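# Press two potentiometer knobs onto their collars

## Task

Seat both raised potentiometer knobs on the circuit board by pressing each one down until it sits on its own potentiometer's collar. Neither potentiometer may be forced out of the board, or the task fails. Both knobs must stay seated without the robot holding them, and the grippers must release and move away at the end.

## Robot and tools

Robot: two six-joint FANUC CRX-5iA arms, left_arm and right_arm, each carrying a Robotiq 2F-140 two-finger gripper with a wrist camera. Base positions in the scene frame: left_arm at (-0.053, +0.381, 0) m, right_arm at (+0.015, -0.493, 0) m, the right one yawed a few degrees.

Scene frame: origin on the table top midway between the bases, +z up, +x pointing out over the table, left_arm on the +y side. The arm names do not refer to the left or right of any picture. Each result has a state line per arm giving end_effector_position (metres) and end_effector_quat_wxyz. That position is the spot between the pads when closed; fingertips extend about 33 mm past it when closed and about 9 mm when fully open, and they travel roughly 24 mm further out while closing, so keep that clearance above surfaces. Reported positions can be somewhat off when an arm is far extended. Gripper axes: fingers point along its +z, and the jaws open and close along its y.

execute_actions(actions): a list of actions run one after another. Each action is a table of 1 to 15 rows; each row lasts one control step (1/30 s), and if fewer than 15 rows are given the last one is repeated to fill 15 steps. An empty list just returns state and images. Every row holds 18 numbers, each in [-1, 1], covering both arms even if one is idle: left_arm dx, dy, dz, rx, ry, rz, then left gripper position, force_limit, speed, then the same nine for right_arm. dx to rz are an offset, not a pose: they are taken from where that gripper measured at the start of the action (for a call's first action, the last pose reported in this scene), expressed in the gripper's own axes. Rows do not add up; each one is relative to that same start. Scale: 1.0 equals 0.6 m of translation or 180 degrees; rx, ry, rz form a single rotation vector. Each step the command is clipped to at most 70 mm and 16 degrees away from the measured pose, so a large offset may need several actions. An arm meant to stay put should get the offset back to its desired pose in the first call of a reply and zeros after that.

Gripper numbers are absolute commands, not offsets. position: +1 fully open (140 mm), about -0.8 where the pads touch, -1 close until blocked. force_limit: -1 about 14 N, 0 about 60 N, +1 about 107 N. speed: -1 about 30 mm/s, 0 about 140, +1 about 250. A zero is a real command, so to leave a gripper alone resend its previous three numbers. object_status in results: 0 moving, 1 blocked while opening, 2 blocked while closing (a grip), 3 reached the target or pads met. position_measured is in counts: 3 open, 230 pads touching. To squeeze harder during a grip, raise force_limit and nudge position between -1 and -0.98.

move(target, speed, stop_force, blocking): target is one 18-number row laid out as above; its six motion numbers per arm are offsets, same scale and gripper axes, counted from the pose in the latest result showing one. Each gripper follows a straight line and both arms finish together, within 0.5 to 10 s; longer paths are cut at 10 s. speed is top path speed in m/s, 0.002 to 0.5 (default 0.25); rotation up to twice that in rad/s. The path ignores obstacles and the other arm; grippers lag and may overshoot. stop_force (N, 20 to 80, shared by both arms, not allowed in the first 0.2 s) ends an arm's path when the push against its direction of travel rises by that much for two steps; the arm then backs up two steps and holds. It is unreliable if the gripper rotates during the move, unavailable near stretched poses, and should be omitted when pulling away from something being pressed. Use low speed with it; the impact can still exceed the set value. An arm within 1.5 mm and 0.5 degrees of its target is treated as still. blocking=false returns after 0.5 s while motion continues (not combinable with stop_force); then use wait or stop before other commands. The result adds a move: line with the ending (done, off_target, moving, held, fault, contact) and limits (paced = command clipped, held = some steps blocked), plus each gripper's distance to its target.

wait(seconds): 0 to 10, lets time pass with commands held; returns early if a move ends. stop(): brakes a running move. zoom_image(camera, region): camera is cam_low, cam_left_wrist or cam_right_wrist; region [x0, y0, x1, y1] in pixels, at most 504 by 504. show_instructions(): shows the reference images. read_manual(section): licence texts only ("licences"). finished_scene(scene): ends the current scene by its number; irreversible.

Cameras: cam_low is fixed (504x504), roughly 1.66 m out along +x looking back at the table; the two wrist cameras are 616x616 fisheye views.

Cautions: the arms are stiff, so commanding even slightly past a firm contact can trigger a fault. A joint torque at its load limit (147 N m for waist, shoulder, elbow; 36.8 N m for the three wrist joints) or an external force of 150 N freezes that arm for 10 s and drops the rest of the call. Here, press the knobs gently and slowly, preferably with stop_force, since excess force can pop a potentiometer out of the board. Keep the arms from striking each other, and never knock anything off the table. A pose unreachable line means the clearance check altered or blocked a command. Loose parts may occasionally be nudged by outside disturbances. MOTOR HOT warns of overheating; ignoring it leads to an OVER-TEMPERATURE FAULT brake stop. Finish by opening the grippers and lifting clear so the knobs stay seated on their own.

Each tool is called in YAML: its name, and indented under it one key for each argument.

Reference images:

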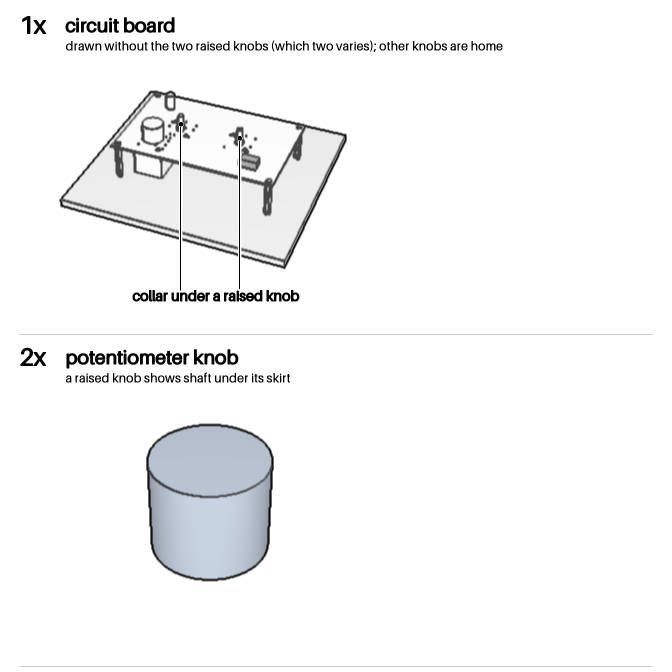

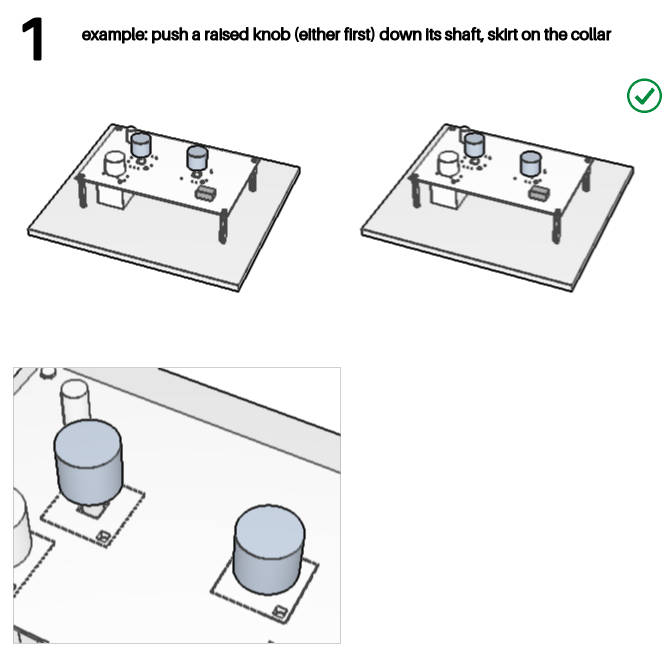

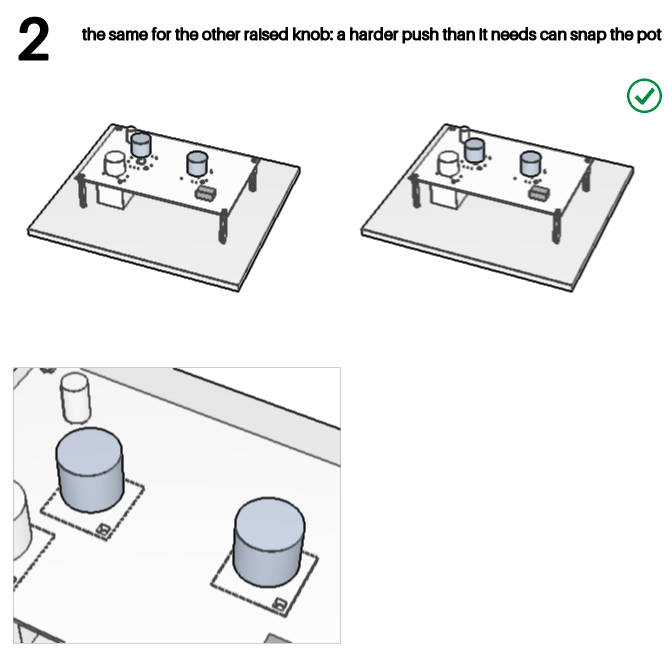

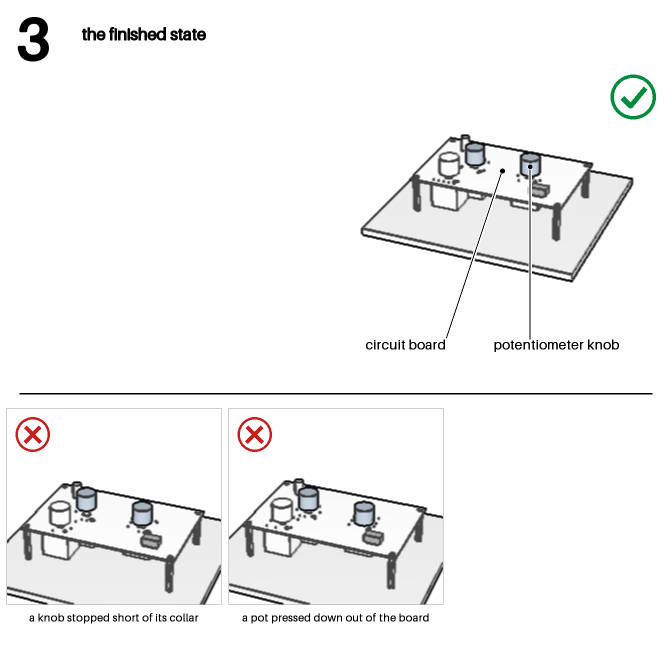

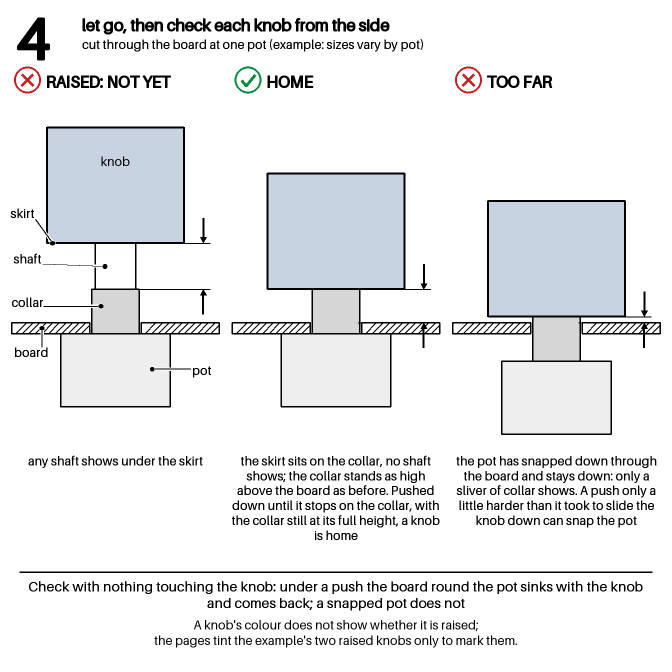

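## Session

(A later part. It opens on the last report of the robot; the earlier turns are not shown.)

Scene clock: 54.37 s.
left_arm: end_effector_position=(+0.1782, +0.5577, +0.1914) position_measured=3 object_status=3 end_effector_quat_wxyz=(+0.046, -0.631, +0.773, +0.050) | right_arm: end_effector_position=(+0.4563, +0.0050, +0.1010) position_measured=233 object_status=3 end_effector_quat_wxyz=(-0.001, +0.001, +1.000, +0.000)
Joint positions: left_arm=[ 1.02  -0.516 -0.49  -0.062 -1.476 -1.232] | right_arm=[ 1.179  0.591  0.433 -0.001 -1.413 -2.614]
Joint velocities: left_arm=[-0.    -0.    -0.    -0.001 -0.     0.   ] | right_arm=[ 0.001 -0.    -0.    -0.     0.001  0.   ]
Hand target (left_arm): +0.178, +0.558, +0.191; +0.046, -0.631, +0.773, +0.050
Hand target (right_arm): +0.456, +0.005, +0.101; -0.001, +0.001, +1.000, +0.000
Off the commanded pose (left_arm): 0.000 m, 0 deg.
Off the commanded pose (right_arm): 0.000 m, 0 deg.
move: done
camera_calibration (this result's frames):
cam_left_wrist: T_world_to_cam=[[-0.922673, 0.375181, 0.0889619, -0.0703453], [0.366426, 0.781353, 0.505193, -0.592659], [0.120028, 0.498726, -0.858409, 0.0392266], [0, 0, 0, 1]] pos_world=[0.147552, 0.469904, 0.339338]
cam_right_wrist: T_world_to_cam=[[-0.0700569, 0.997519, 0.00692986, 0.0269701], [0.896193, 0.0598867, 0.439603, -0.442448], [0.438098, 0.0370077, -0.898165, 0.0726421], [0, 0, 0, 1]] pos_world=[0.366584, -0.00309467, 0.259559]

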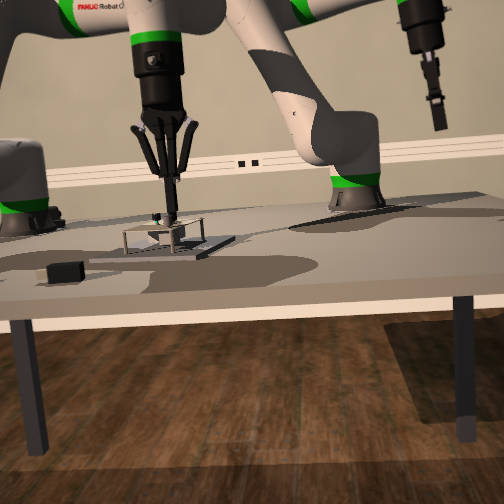

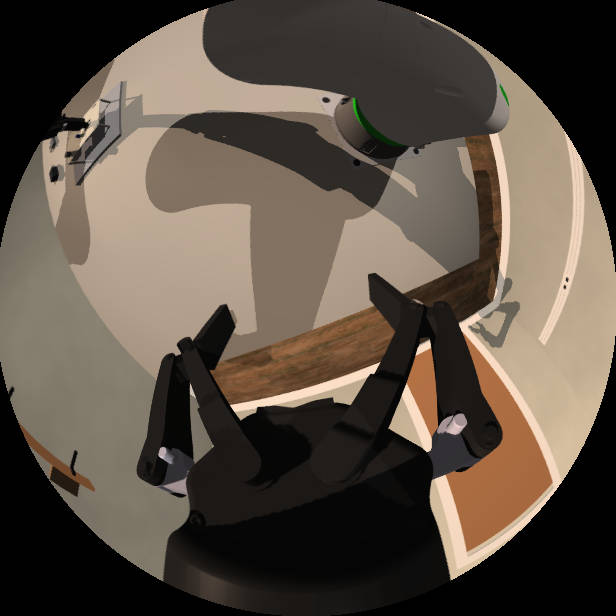

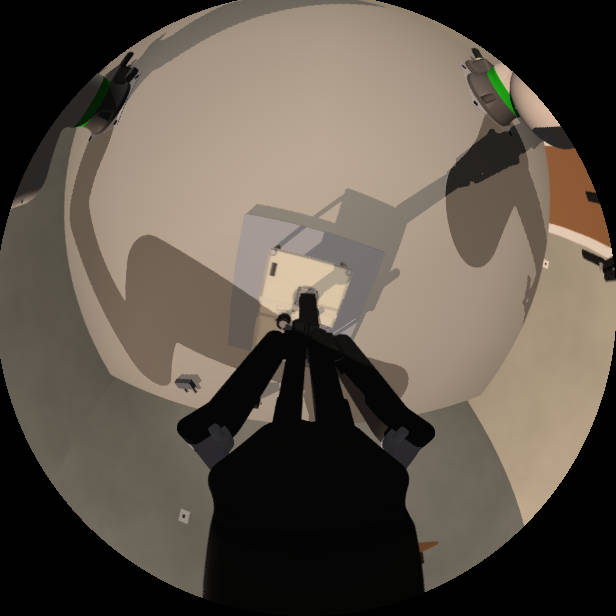

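execute_actions:
  actions:
    - [[0,0,0,0,0,0,1,0,0,0,0,0.001,0,0,0,-1,0,0]]
    - [[0,0,0,0,0,0,1,0,0,0,0,-0.013,0,0,0,-1,0,0]]
    - [[0,0,0,0,0,0,1,0,0,-0.044,-0.042,0,0,0,0,-1,0,0]]

move:
  target: [0,0,0,0,0,0,1,0,0,0,0,0.016,0,0,0,-1,0,0]
  speed: 0.006

zoom_image:
  camera: "cam_low"
  region: [150,200,180,230]

Scene clock: 62.53 s.
left_arm: end_effector_position=(+0.1782, +0.5577, +0.1914) position_measured=3 object_status=3 end_effector_quat_wxyz=(+0.046, -0.631, +0.773, +0.050) | right_arm: end_effector_position=(+0.4826, -0.0201, +0.1082) position_measured=233 object_status=3 end_effector_quat_wxyz=(-0.001, +0.001, +1.000, +0.000)
Joint positions: left_arm=[ 1.02  -0.516 -0.49  -0.062 -1.476 -1.232] | right_arm=[ 1.125  0.587  0.444 -0.001 -1.428 -2.559]
Joint velocities: left_arm=[ 0.     0.    -0.    -0.     0.001 -0.001] | right_arm=[-0.003  0.002  0.002 -0.002 -0.001  0.004]
Hand target (left_arm): +0.178, +0.558, +0.191; +0.046, -0.631, +0.773, +0.050
Hand target (right_arm): +0.483, -0.020, +0.108; -0.001, +0.001, +1.000, +0.000
Off the commanded pose (left_arm): 0.000 m, 0 deg.
Off the commanded pose (right_arm): 0.000 m, 0 deg.
camera_calibration (this result's frames):
cam_left_wrist: T_world_to_cam=[[-0.922673, 0.375181, 0.0889619, -0.0703454], [0.366426, 0.781352, 0.505193, -0.592659], [0.120028, 0.498726, -0.858409, 0.0392265], [0, 0, 0, 1]] pos_world=[0.147552, 0.469904, 0.339338]
cam_right_wrist: T_world_to_cam=[[-0.0700869, 0.997516, 0.00707252, 0.0538097], [0.896105, 0.0598435, 0.439788, -0.467674], [0.438273, 0.0371611, -0.898074, 0.0684613], [0, 0, 0, 1]] pos_world=[0.392852, -0.0282329, 0.26678]

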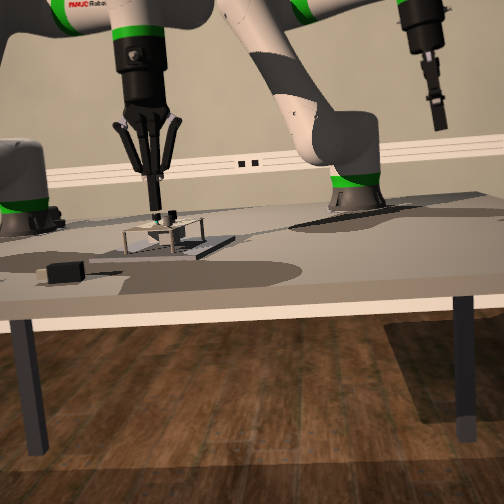

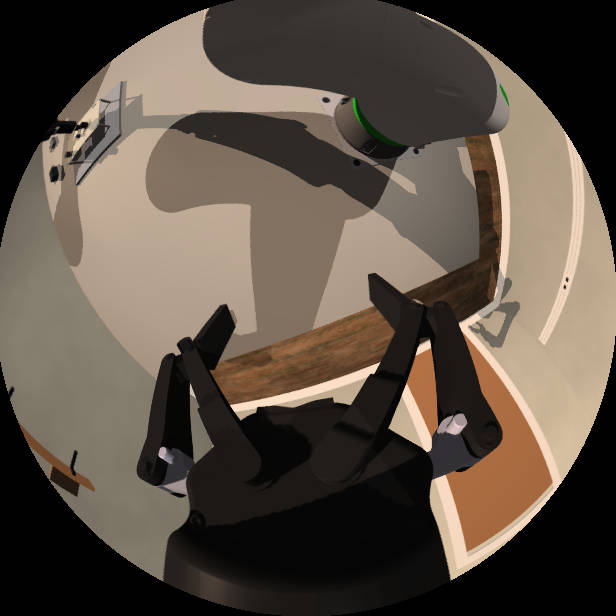

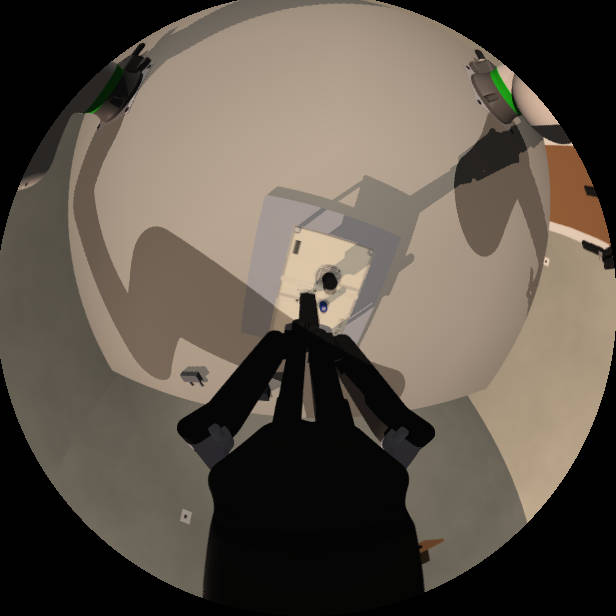

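Scene clock: 64.37 s.
left_arm: end_effector_position=(+0.1782, +0.5577, +0.1914) position_measured=3 object_status=3 end_effector_quat_wxyz=(+0.046, -0.631, +0.773, +0.050) | right_arm: end_effector_position=(+0.4826, -0.0201, +0.0987) position_measured=233 object_status=3 end_effector_quat_wxyz=(-0.001, +0.001, +1.000, +0.000)
Joint positions: left_arm=[ 1.02  -0.516 -0.49  -0.062 -1.476 -1.232] | right_arm=[ 1.125  0.591  0.427 -0.001 -1.407 -2.559]
Joint velocities: left_arm=[ 0.001  0.     0.    -0.     0.001  0.   ] | right_arm=[ 0.001  0.    -0.     0.     0.002  0.   ]
Hand target (left_arm): +0.178, +0.558, +0.191; +0.046, -0.631, +0.773, +0.050
Hand target (right_arm): +0.483, -0.020, +0.099; -0.001, +0.001, +1.000, +0.000
Off the commanded pose (left_arm): 0.000 m, 0 deg.
Off the commanded pose (right_arm): 0.000 m, 0 deg.
move: done
camera_calibration (this result's frames):
cam_left_wrist: T_world_to_cam=[[-0.922673, 0.375181, 0.088962, -0.0703455], [0.366426, 0.781352, 0.505193, -0.592659], [0.120028, 0.498726, -0.858409, 0.0392265], [0, 0, 0, 1]] pos_world=[0.147552, 0.469904, 0.339337]
cam_right_wrist: T_world_to_cam=[[-0.0700598, 0.997518, 0.00706451, 0.0538896], [0.896094, 0.0598216, 0.439815, -0.463485], [0.4383, 0.0371438, -0.898061, 0.0598876], [0, 0, 0, 1]] pos_world=[0.392853, -0.0282539, 0.257249]

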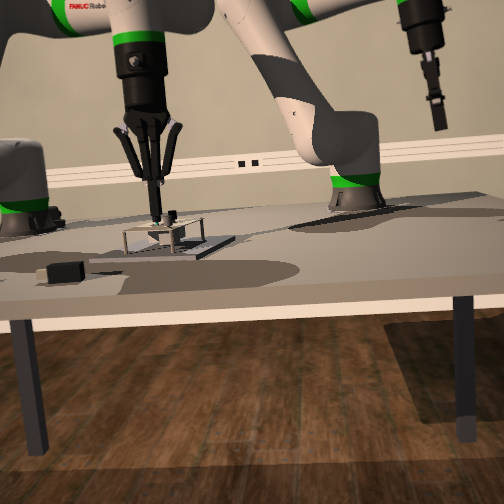

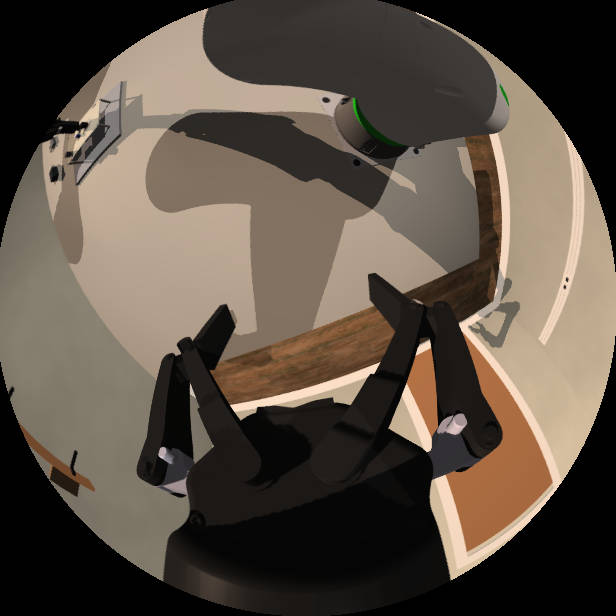

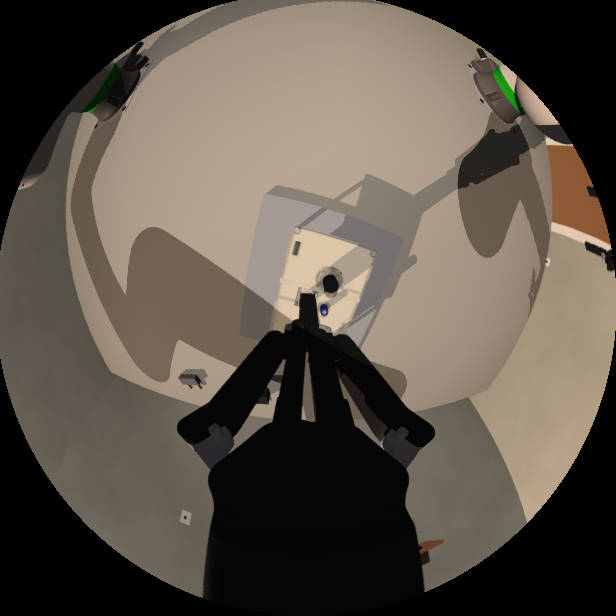

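Region (150, 200, 180, 230) of cam_low's 504x504 image, scaled by 16.800, with more detail than that image has.

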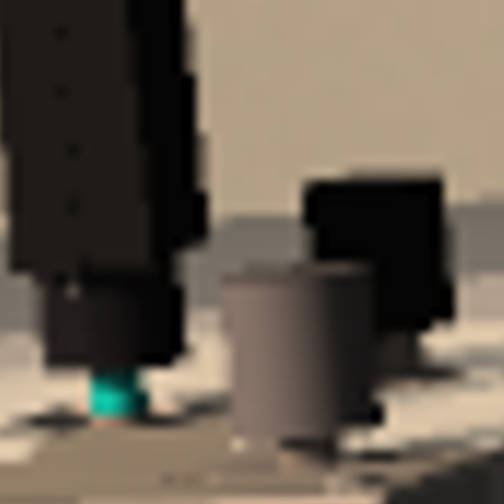

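move:
  target: [0,0,0,0,0,0,1,0,0,0,0,0.006,0,0,0,-1,0,0]
  speed: 0.004

zoom_image:
  camera: "cam_low"
  region: [150,200,180,230]

execute_actions:
  actions:
    - [[0,0,0,0,0,0,1,0,0,0,0,-0.009,0,0,0,-1,0,0]]

zoom_image:
  camera: "cam_low"
  region: [150,200,180,230]

Scene clock: 71.67 s.
left_arm: end_effector_position=(+0.1782, +0.5577, +0.1914) position_measured=3 object_status=3 end_effector_quat_wxyz=(+0.046, -0.631, +0.773, +0.050) | right_arm: end_effector_position=(+0.4826, -0.0201, +0.0951) position_measured=233 object_status=3 end_effector_quat_wxyz=(-0.001, +0.001, +1.000, +0.000)
Joint positions: left_arm=[ 1.02  -0.516 -0.49  -0.062 -1.476 -1.232] | right_arm=[ 1.125  0.593  0.422 -0.001 -1.4   -2.559]
Joint velocities: left_arm=[ 0.    -0.    -0.    -0.     0.002  0.001] | right_arm=[-0.    -0.    -0.001 -0.     0.001  0.001]
Hand target (left_arm): +0.178, +0.558, +0.191; +0.046, -0.631, +0.773, +0.050
Hand target (right_arm): +0.483, -0.020, +0.095; -0.001, +0.001, +1.000, +0.000
Off the commanded pose (left_arm): 0.000 m, 0 deg.
Off the commanded pose (right_arm): 0.000 m, 0 deg.
move: done
camera_calibration (this result's frames):
cam_left_wrist: T_world_to_cam=[[-0.922673, 0.375181, 0.088962, -0.0703455], [0.366426, 0.781352, 0.505193, -0.592659], [0.120028, 0.498726, -0.858409, 0.0392264], [0, 0, 0, 1]] pos_world=[0.147552, 0.469904, 0.339338]
cam_right_wrist: T_world_to_cam=[[-0.0700327, 0.99752, 0.0070613, 0.053908], [0.896096, 0.0597987, 0.439814, -0.461917], [0.438301, 0.037129, -0.898061, 0.0566924], [0, 0, 0, 1]] pos_world=[0.392849, -0.0282572, 0.25369]

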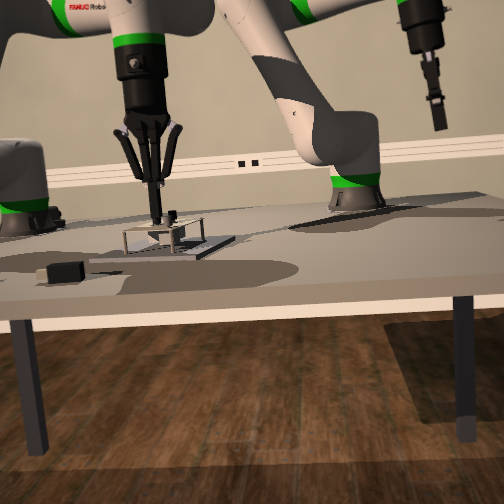

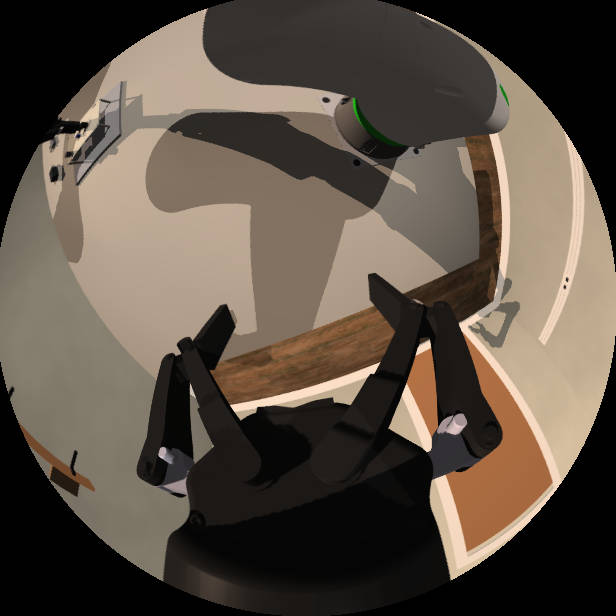

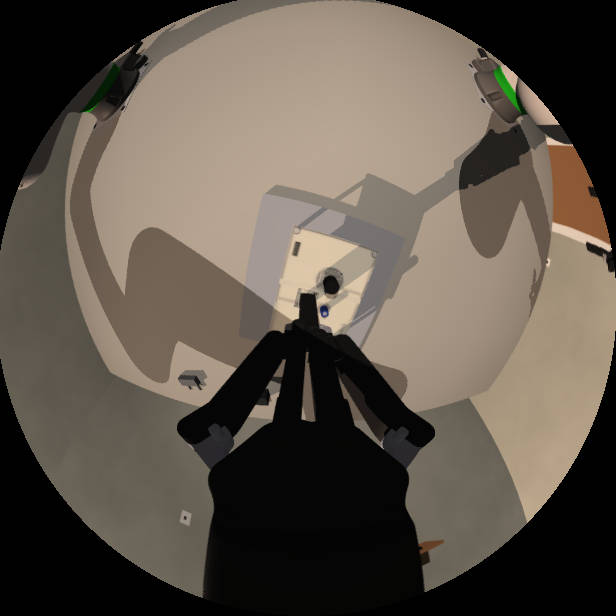

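Region (150, 200, 180, 230) of cam_low's 504x504 image, scaled by 16.800, with more detail than that image has.

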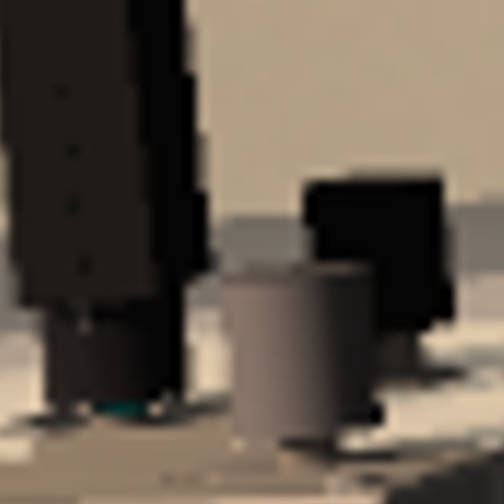

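Scene clock: 72.17 s.
left_arm: end_effector_position=(+0.1782, +0.5577, +0.1914) position_measured=3 object_status=3 end_effector_quat_wxyz=(+0.046, -0.631, +0.773, +0.050) | right_arm: end_effector_position=(+0.4826, -0.0201, +0.1005) position_measured=233 object_status=3 end_effector_quat_wxyz=(-0.001, +0.001, +1.000, +0.000)
Joint positions: left_arm=[ 1.02  -0.516 -0.49  -0.062 -1.476 -1.232] | right_arm=[ 1.125  0.59   0.431 -0.001 -1.411 -2.559]
Joint velocities: left_arm=[-0.  0.  0.  0.  0. -0.] | right_arm=[ 0.     0.001  0.001 -0.    -0.001 -0.   ]
Hand target (left_arm): +0.178, +0.558, +0.191; +0.046, -0.631, +0.773, +0.050
Hand target (right_arm): +0.483, -0.020, +0.101; -0.001, +0.001, +1.000, +0.000
Off the commanded pose (left_arm): 0.000 m, 0 deg.
Off the commanded pose (right_arm): 0.000 m, 0 deg.
camera_calibration (this result's frames):
cam_left_wrist: T_world_to_cam=[[-0.922673, 0.375181, 0.0889621, -0.0703454], [0.366426, 0.781353, 0.505193, -0.592659], [0.120028, 0.498726, -0.858409, 0.0392265], [0, 0, 0, 1]] pos_world=[0.147552, 0.469904, 0.339337]
cam_right_wrist: T_world_to_cam=[[-0.0700479, 0.997519, 0.00705579, 0.0538707], [0.896098, 0.059815, 0.439808, -0.464283], [0.438294, 0.0371303, -0.898064, 0.0615162], [0, 0, 0, 1]] pos_world=[0.392854, -0.02825, 0.259061]

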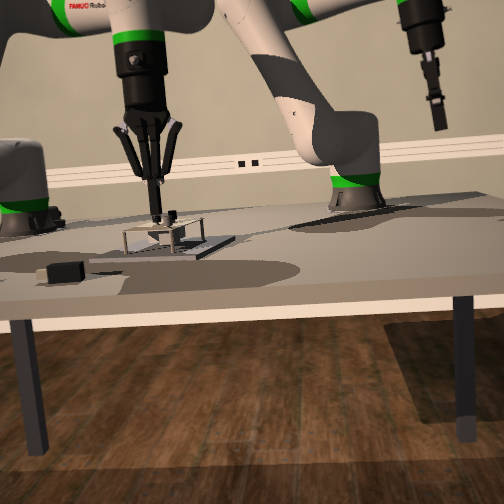

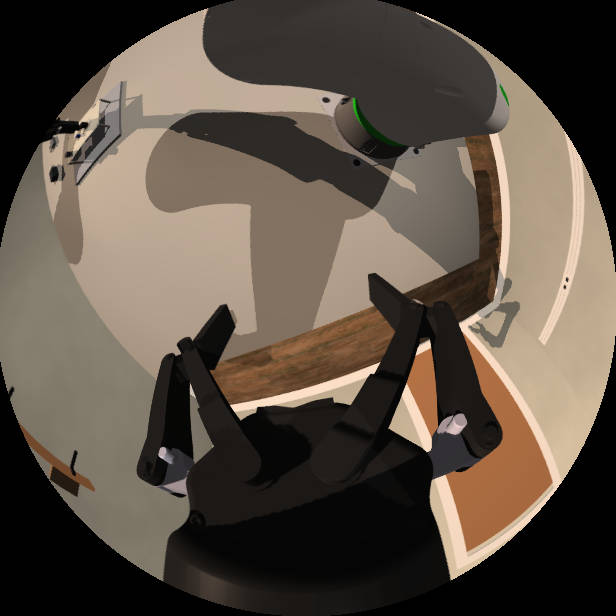

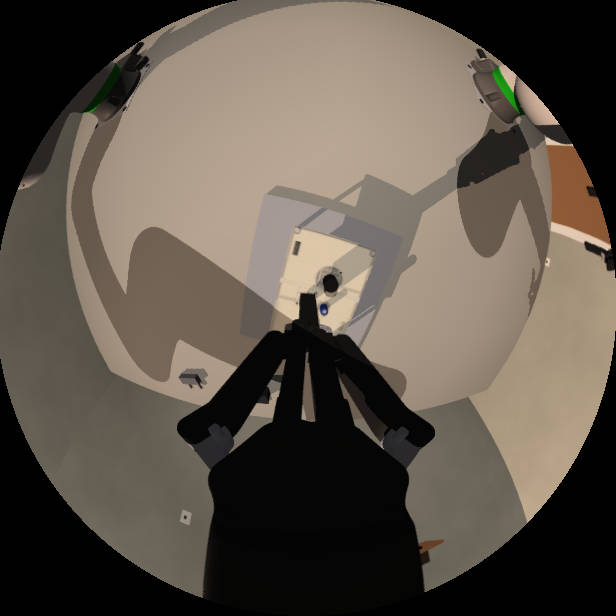

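Region (150, 200, 180, 230) of cam_low's 504x504 image, scaled by 16.800, with more detail than that image has.

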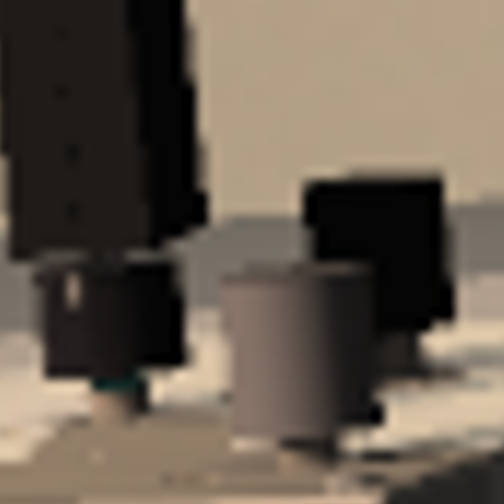

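move:
  target: [0,0,0,0,0,0,1,0,0,0,0,0.012,0,0,0,-1,0,0]
  speed: 0.005

execute_actions:
  actions:
    - [[0,0,0,0,0,0,1,0,0,0,0,-0.022,0,0,0,-1,0,0]]

zoom_image:
  camera: "cam_low"
  region: [150,200,180,230]

Scene clock: 80.40 s.
left_arm: end_effector_position=(+0.1782, +0.5577, +0.1914) position_measured=3 object_status=3 end_effector_quat_wxyz=(+0.046, -0.631, +0.773, +0.050) | right_arm: end_effector_position=(+0.4826, -0.0201, +0.0934) position_measured=233 object_status=3 end_effector_quat_wxyz=(-0.001, +0.001, +1.000, +0.000)
Joint positions: left_arm=[ 1.02  -0.516 -0.49  -0.062 -1.476 -1.232] | right_arm=[ 1.125  0.593  0.419 -0.001 -1.396 -2.559]
Joint velocities: left_arm=[ 0. -0. -0.  0. -0.  0.] | right_arm=[-0.     0.    -0.     0.     0.001  0.001]
Hand target (left_arm): +0.178, +0.558, +0.191; +0.046, -0.631, +0.773, +0.050
Hand target (right_arm): +0.483, -0.020, +0.093; -0.001, +0.001, +1.000, +0.000
Off the commanded pose (left_arm): 0.000 m, 0 deg.
Off the commanded pose (right_arm): 0.000 m, 0 deg.
move: done
camera_calibration (this result's frames):
cam_left_wrist: T_world_to_cam=[[-0.922673, 0.375181, 0.0889619, -0.0703454], [0.366426, 0.781352, 0.505193, -0.592659], [0.120028, 0.498726, -0.858409, 0.0392265], [0, 0, 0, 1]] pos_world=[0.147552, 0.469904, 0.339338]
cam_right_wrist: T_world_to_cam=[[-0.0700389, 0.997519, 0.00706061, 0.0539216], [0.896095, 0.0598045, 0.439815, -0.461132], [0.438302, 0.0371311, -0.898061, 0.0551062], [0, 0, 0, 1]] pos_world=[0.392842, -0.0282562, 0.251921]

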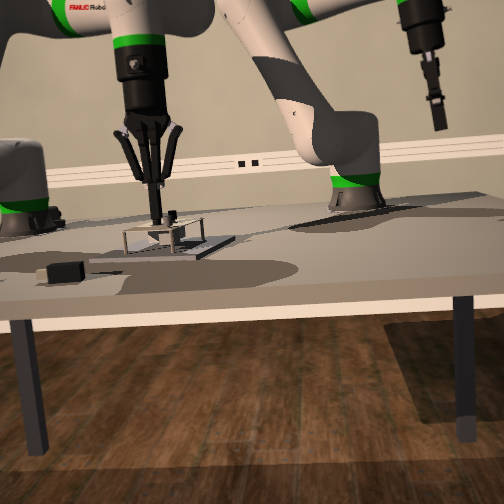

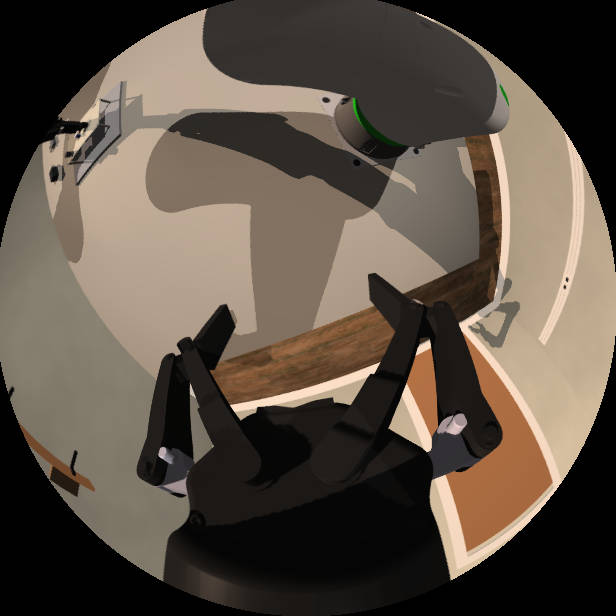

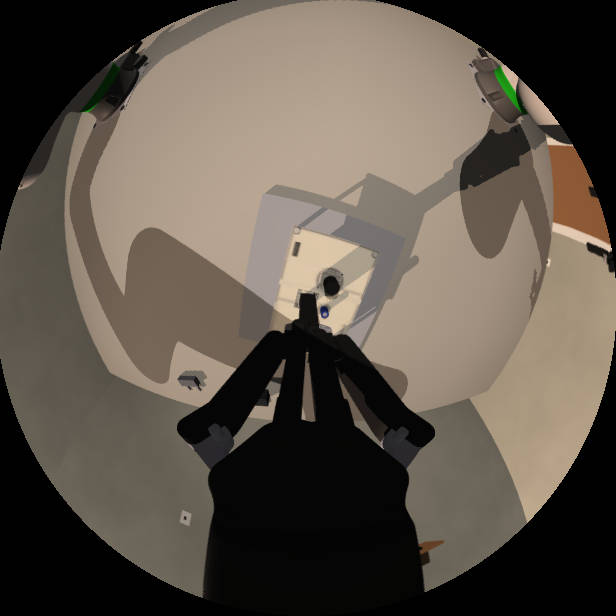

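Scene clock: 80.90 s.
left_arm: end_effector_position=(+0.1782, +0.5577, +0.1914) position_measured=3 object_status=3 end_effector_quat_wxyz=(+0.046, -0.631, +0.773, +0.050) | right_arm: end_effector_position=(+0.4826, -0.0201, +0.1065) position_measured=233 object_status=3 end_effector_quat_wxyz=(-0.001, +0.001, +1.000, +0.000)
Joint positions: left_arm=[ 1.02  -0.516 -0.49  -0.062 -1.476 -1.232] | right_arm=[ 1.125  0.588  0.441 -0.001 -1.424 -2.559]
Joint velocities: left_arm=[ 0.     0.     0.    -0.001  0.001 -0.001] | right_arm=[-0.    -0.001  0.002 -0.    -0.002 -0.   ]
Hand target (left_arm): +0.178, +0.558, +0.191; +0.046, -0.631, +0.773, +0.050
Hand target (right_arm): +0.483, -0.020, +0.107; -0.001, +0.001, +1.000, +0.000
Off the commanded pose (left_arm): 0.000 m, 0 deg.
Off the commanded pose (right_arm): 0.000 m, 0 deg.
camera_calibration (this result's frames):
cam_left_wrist: T_world_to_cam=[[-0.922673, 0.375181, 0.088962, -0.0703454], [0.366426, 0.781352, 0.505193, -0.592659], [0.120028, 0.498726, -0.858409, 0.0392265], [0, 0, 0, 1]] pos_world=[0.147552, 0.469904, 0.339338]
cam_right_wrist: T_world_to_cam=[[-0.0700763, 0.997517, 0.00706066, 0.0538282], [0.896096, 0.0598383, 0.439808, -0.466918], [0.438293, 0.0371471, -0.898064, 0.0669004], [0, 0, 0, 1]] pos_world=[0.392853, -0.0282401, 0.265055]

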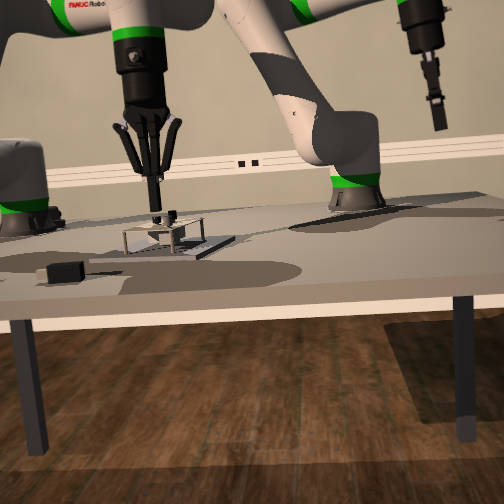

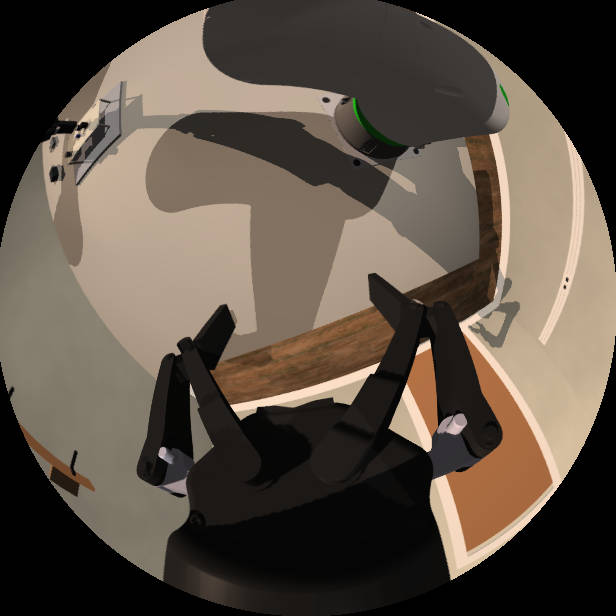

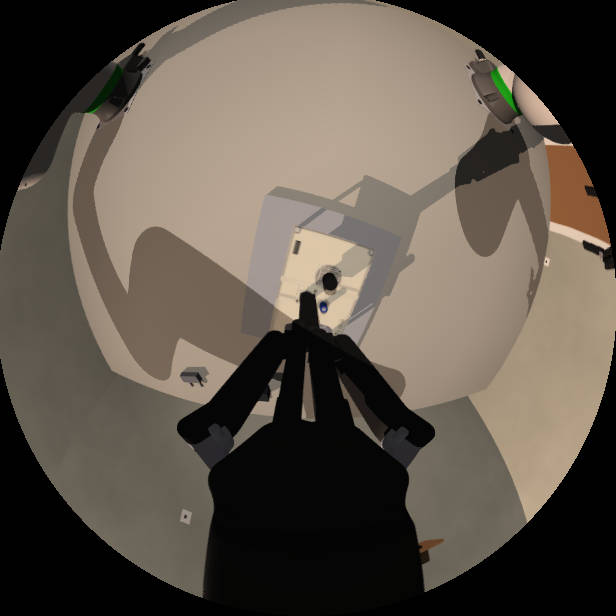

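Region (150, 200, 180, 230) of cam_low's 504x504 image, scaled by 16.800, with more detail than that image has.

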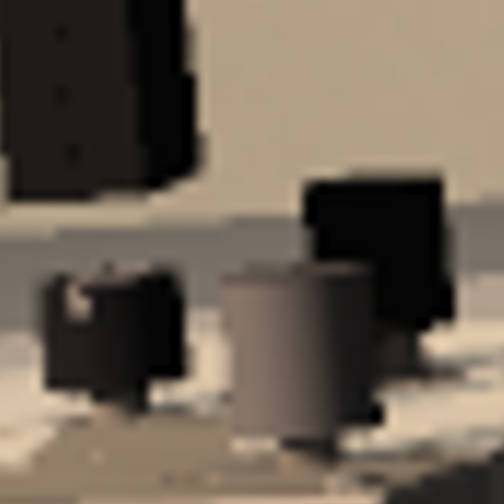

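execute_actions:
  actions:
    - [[0,0,0,0,0,0,1,0,0,0.044,0.042,0,0,0,0,-1,0,0]]
    - [[0,0,0,0,0,0,1,0,0,0,0,0.005,0,0,0,-1,0,0]]
    - [[0,0,0,0,0,0,1,0,0,0,0,0.004,0,0,0,-1,0,0]]
    - [[0,0,0,0,0,0,1,0,0,0,0,0.002,0,0,0,-1,0,0]]

move:
  target: [0,0,0,0,0,0,1,0,0,0,0,-0.2,0,0,0,-1,0,0]

zoom_image:
  camera: "cam_low"
  region: [150,200,180,230]

Scene clock: 90.60 s.
left_arm: end_effector_position=(+0.1782, +0.5577, +0.1914) position_measured=3 object_status=3 end_effector_quat_wxyz=(+0.046, -0.631, +0.773, +0.050) | right_arm: end_effector_position=(+0.4563, +0.0050, +0.0999) position_measured=233 object_status=3 end_effector_quat_wxyz=(-0.001, +0.001, +1.000, +0.000)
Joint positions: left_arm=[ 1.02  -0.516 -0.49  -0.062 -1.476 -1.232] | right_arm=[ 1.179  0.592  0.431 -0.001 -1.41  -2.614]
Joint velocities: left_arm=[ 0. -0. -0. -0.  0.  0.] | right_arm=[-0.     0.001 -0.    -0.    -0.     0.   ]
Hand target (left_arm): +0.178, +0.558, +0.191; +0.046, -0.631, +0.773, +0.050
Hand target (right_arm): +0.456, +0.005, +0.100; -0.001, +0.001, +1.000, +0.000
Off the commanded pose (left_arm): 0.000 m, 0 deg.
Off the commanded pose (right_arm): 0.000 m, 0 deg.
camera_calibration (this result's frames):
cam_left_wrist: T_world_to_cam=[[-0.922673, 0.375181, 0.088962, -0.0703454], [0.366426, 0.781352, 0.505193, -0.592659], [0.120028, 0.498726, -0.858409, 0.0392264], [0, 0, 0, 1]] pos_world=[0.147552, 0.469904, 0.339338]
cam_right_wrist: T_world_to_cam=[[-0.0700356, 0.99752, 0.0069489, 0.0269836], [0.896089, 0.0598503, 0.439821, -0.44195], [0.438315, 0.03703, -0.898058, 0.0715807], [0, 0, 0, 1]] pos_world=[0.366541, -0.00311651, 0.258475]

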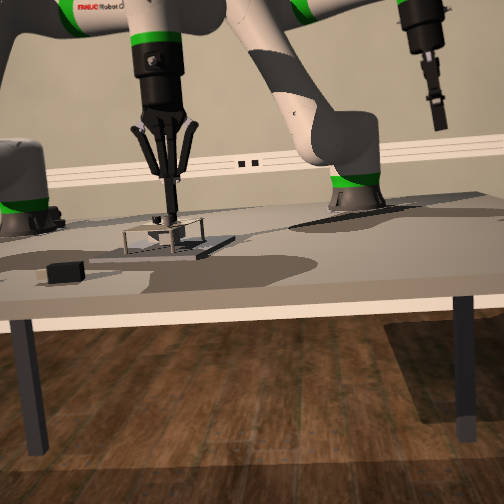

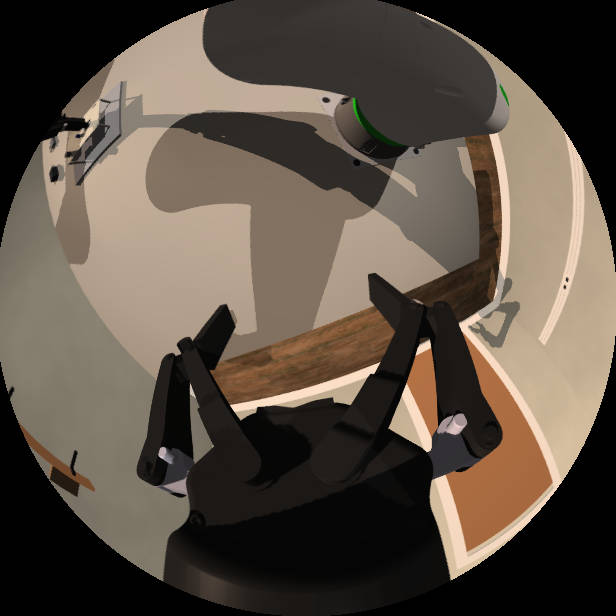

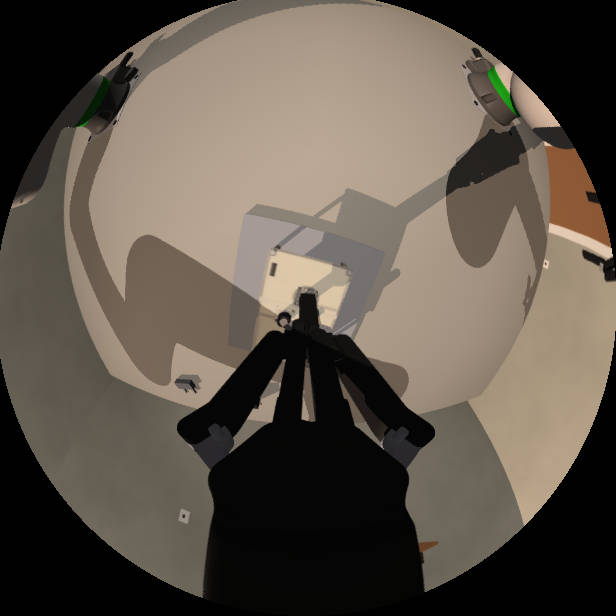

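Scene clock: 91.63 s.
left_arm: end_effector_position=(+0.1782, +0.5577, +0.1914) position_measured=3 object_status=3 end_effector_quat_wxyz=(+0.046, -0.631, +0.773, +0.050) | right_arm: end_effector_position=(+0.4563, +0.0053, +0.2198) position_measured=233 object_status=3 end_effector_quat_wxyz=(-0.001, +0.000, +1.000, +0.000)
Joint positions: left_arm=[ 1.02  -0.516 -0.49  -0.062 -1.476 -1.232] | right_arm=[ 1.179  0.584  0.699 -0.001 -1.686 -2.614]
Joint velocities: left_arm=[-0.001 -0.    -0.     0.     0.001  0.   ] | right_arm=[ 0.     0.003  0.009 -0.001 -0.008  0.003]
Hand target (left_arm): +0.178, +0.558, +0.191; +0.046, -0.631, +0.773, +0.050
Hand target (right_arm): +0.456, +0.005, +0.220; -0.001, +0.000, +1.000, +0.000
Off the commanded pose (left_arm): 0.000 m, 0 deg.
Off the commanded pose (right_arm): 0.000 m, 0 deg.
move: done
camera_calibration (this result's frames):
cam_left_wrist: T_world_to_cam=[[-0.922673, 0.375181, 0.0889619, -0.0703454], [0.366426, 0.781352, 0.505193, -0.592659], [0.120028, 0.498726, -0.858409, 0.0392265], [0, 0, 0, 1]] pos_world=[0.147552, 0.469904, 0.339338]
cam_right_wrist: T_world_to_cam=[[-0.0705892, 0.99748, 0.00706157, 0.0260647], [0.895996, 0.0602929, 0.439949, -0.494654], [0.438415, 0.0373828, -0.897995, 0.179191], [0, 0, 0, 1]] pos_world=[0.366488, -0.00287358, 0.378351]

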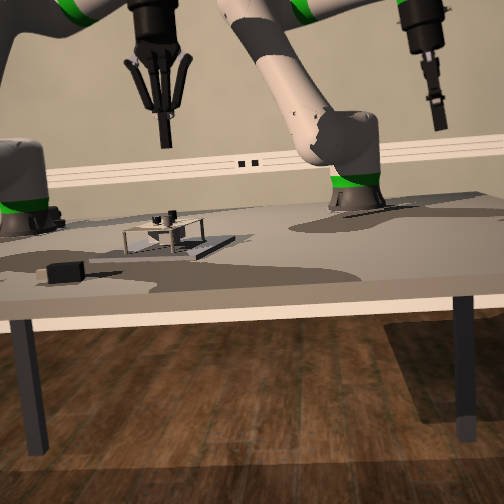

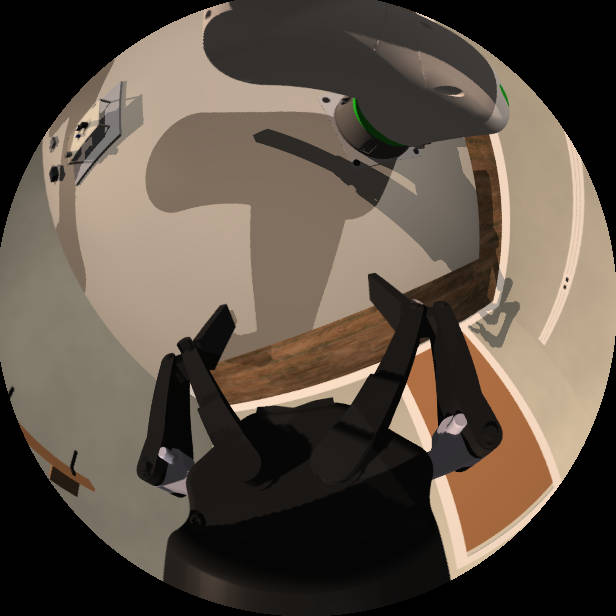

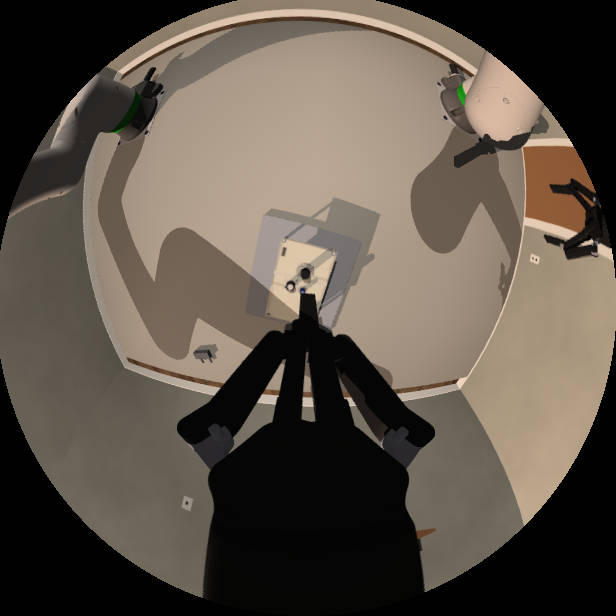

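Region (150, 200, 180, 230) of cam_low's 504x504 image, scaled by 16.800, with more detail than that image has.

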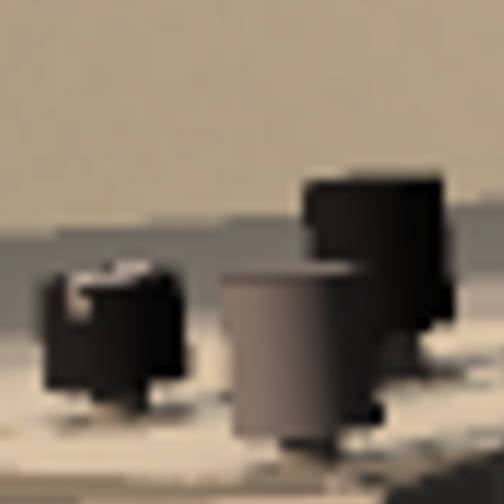

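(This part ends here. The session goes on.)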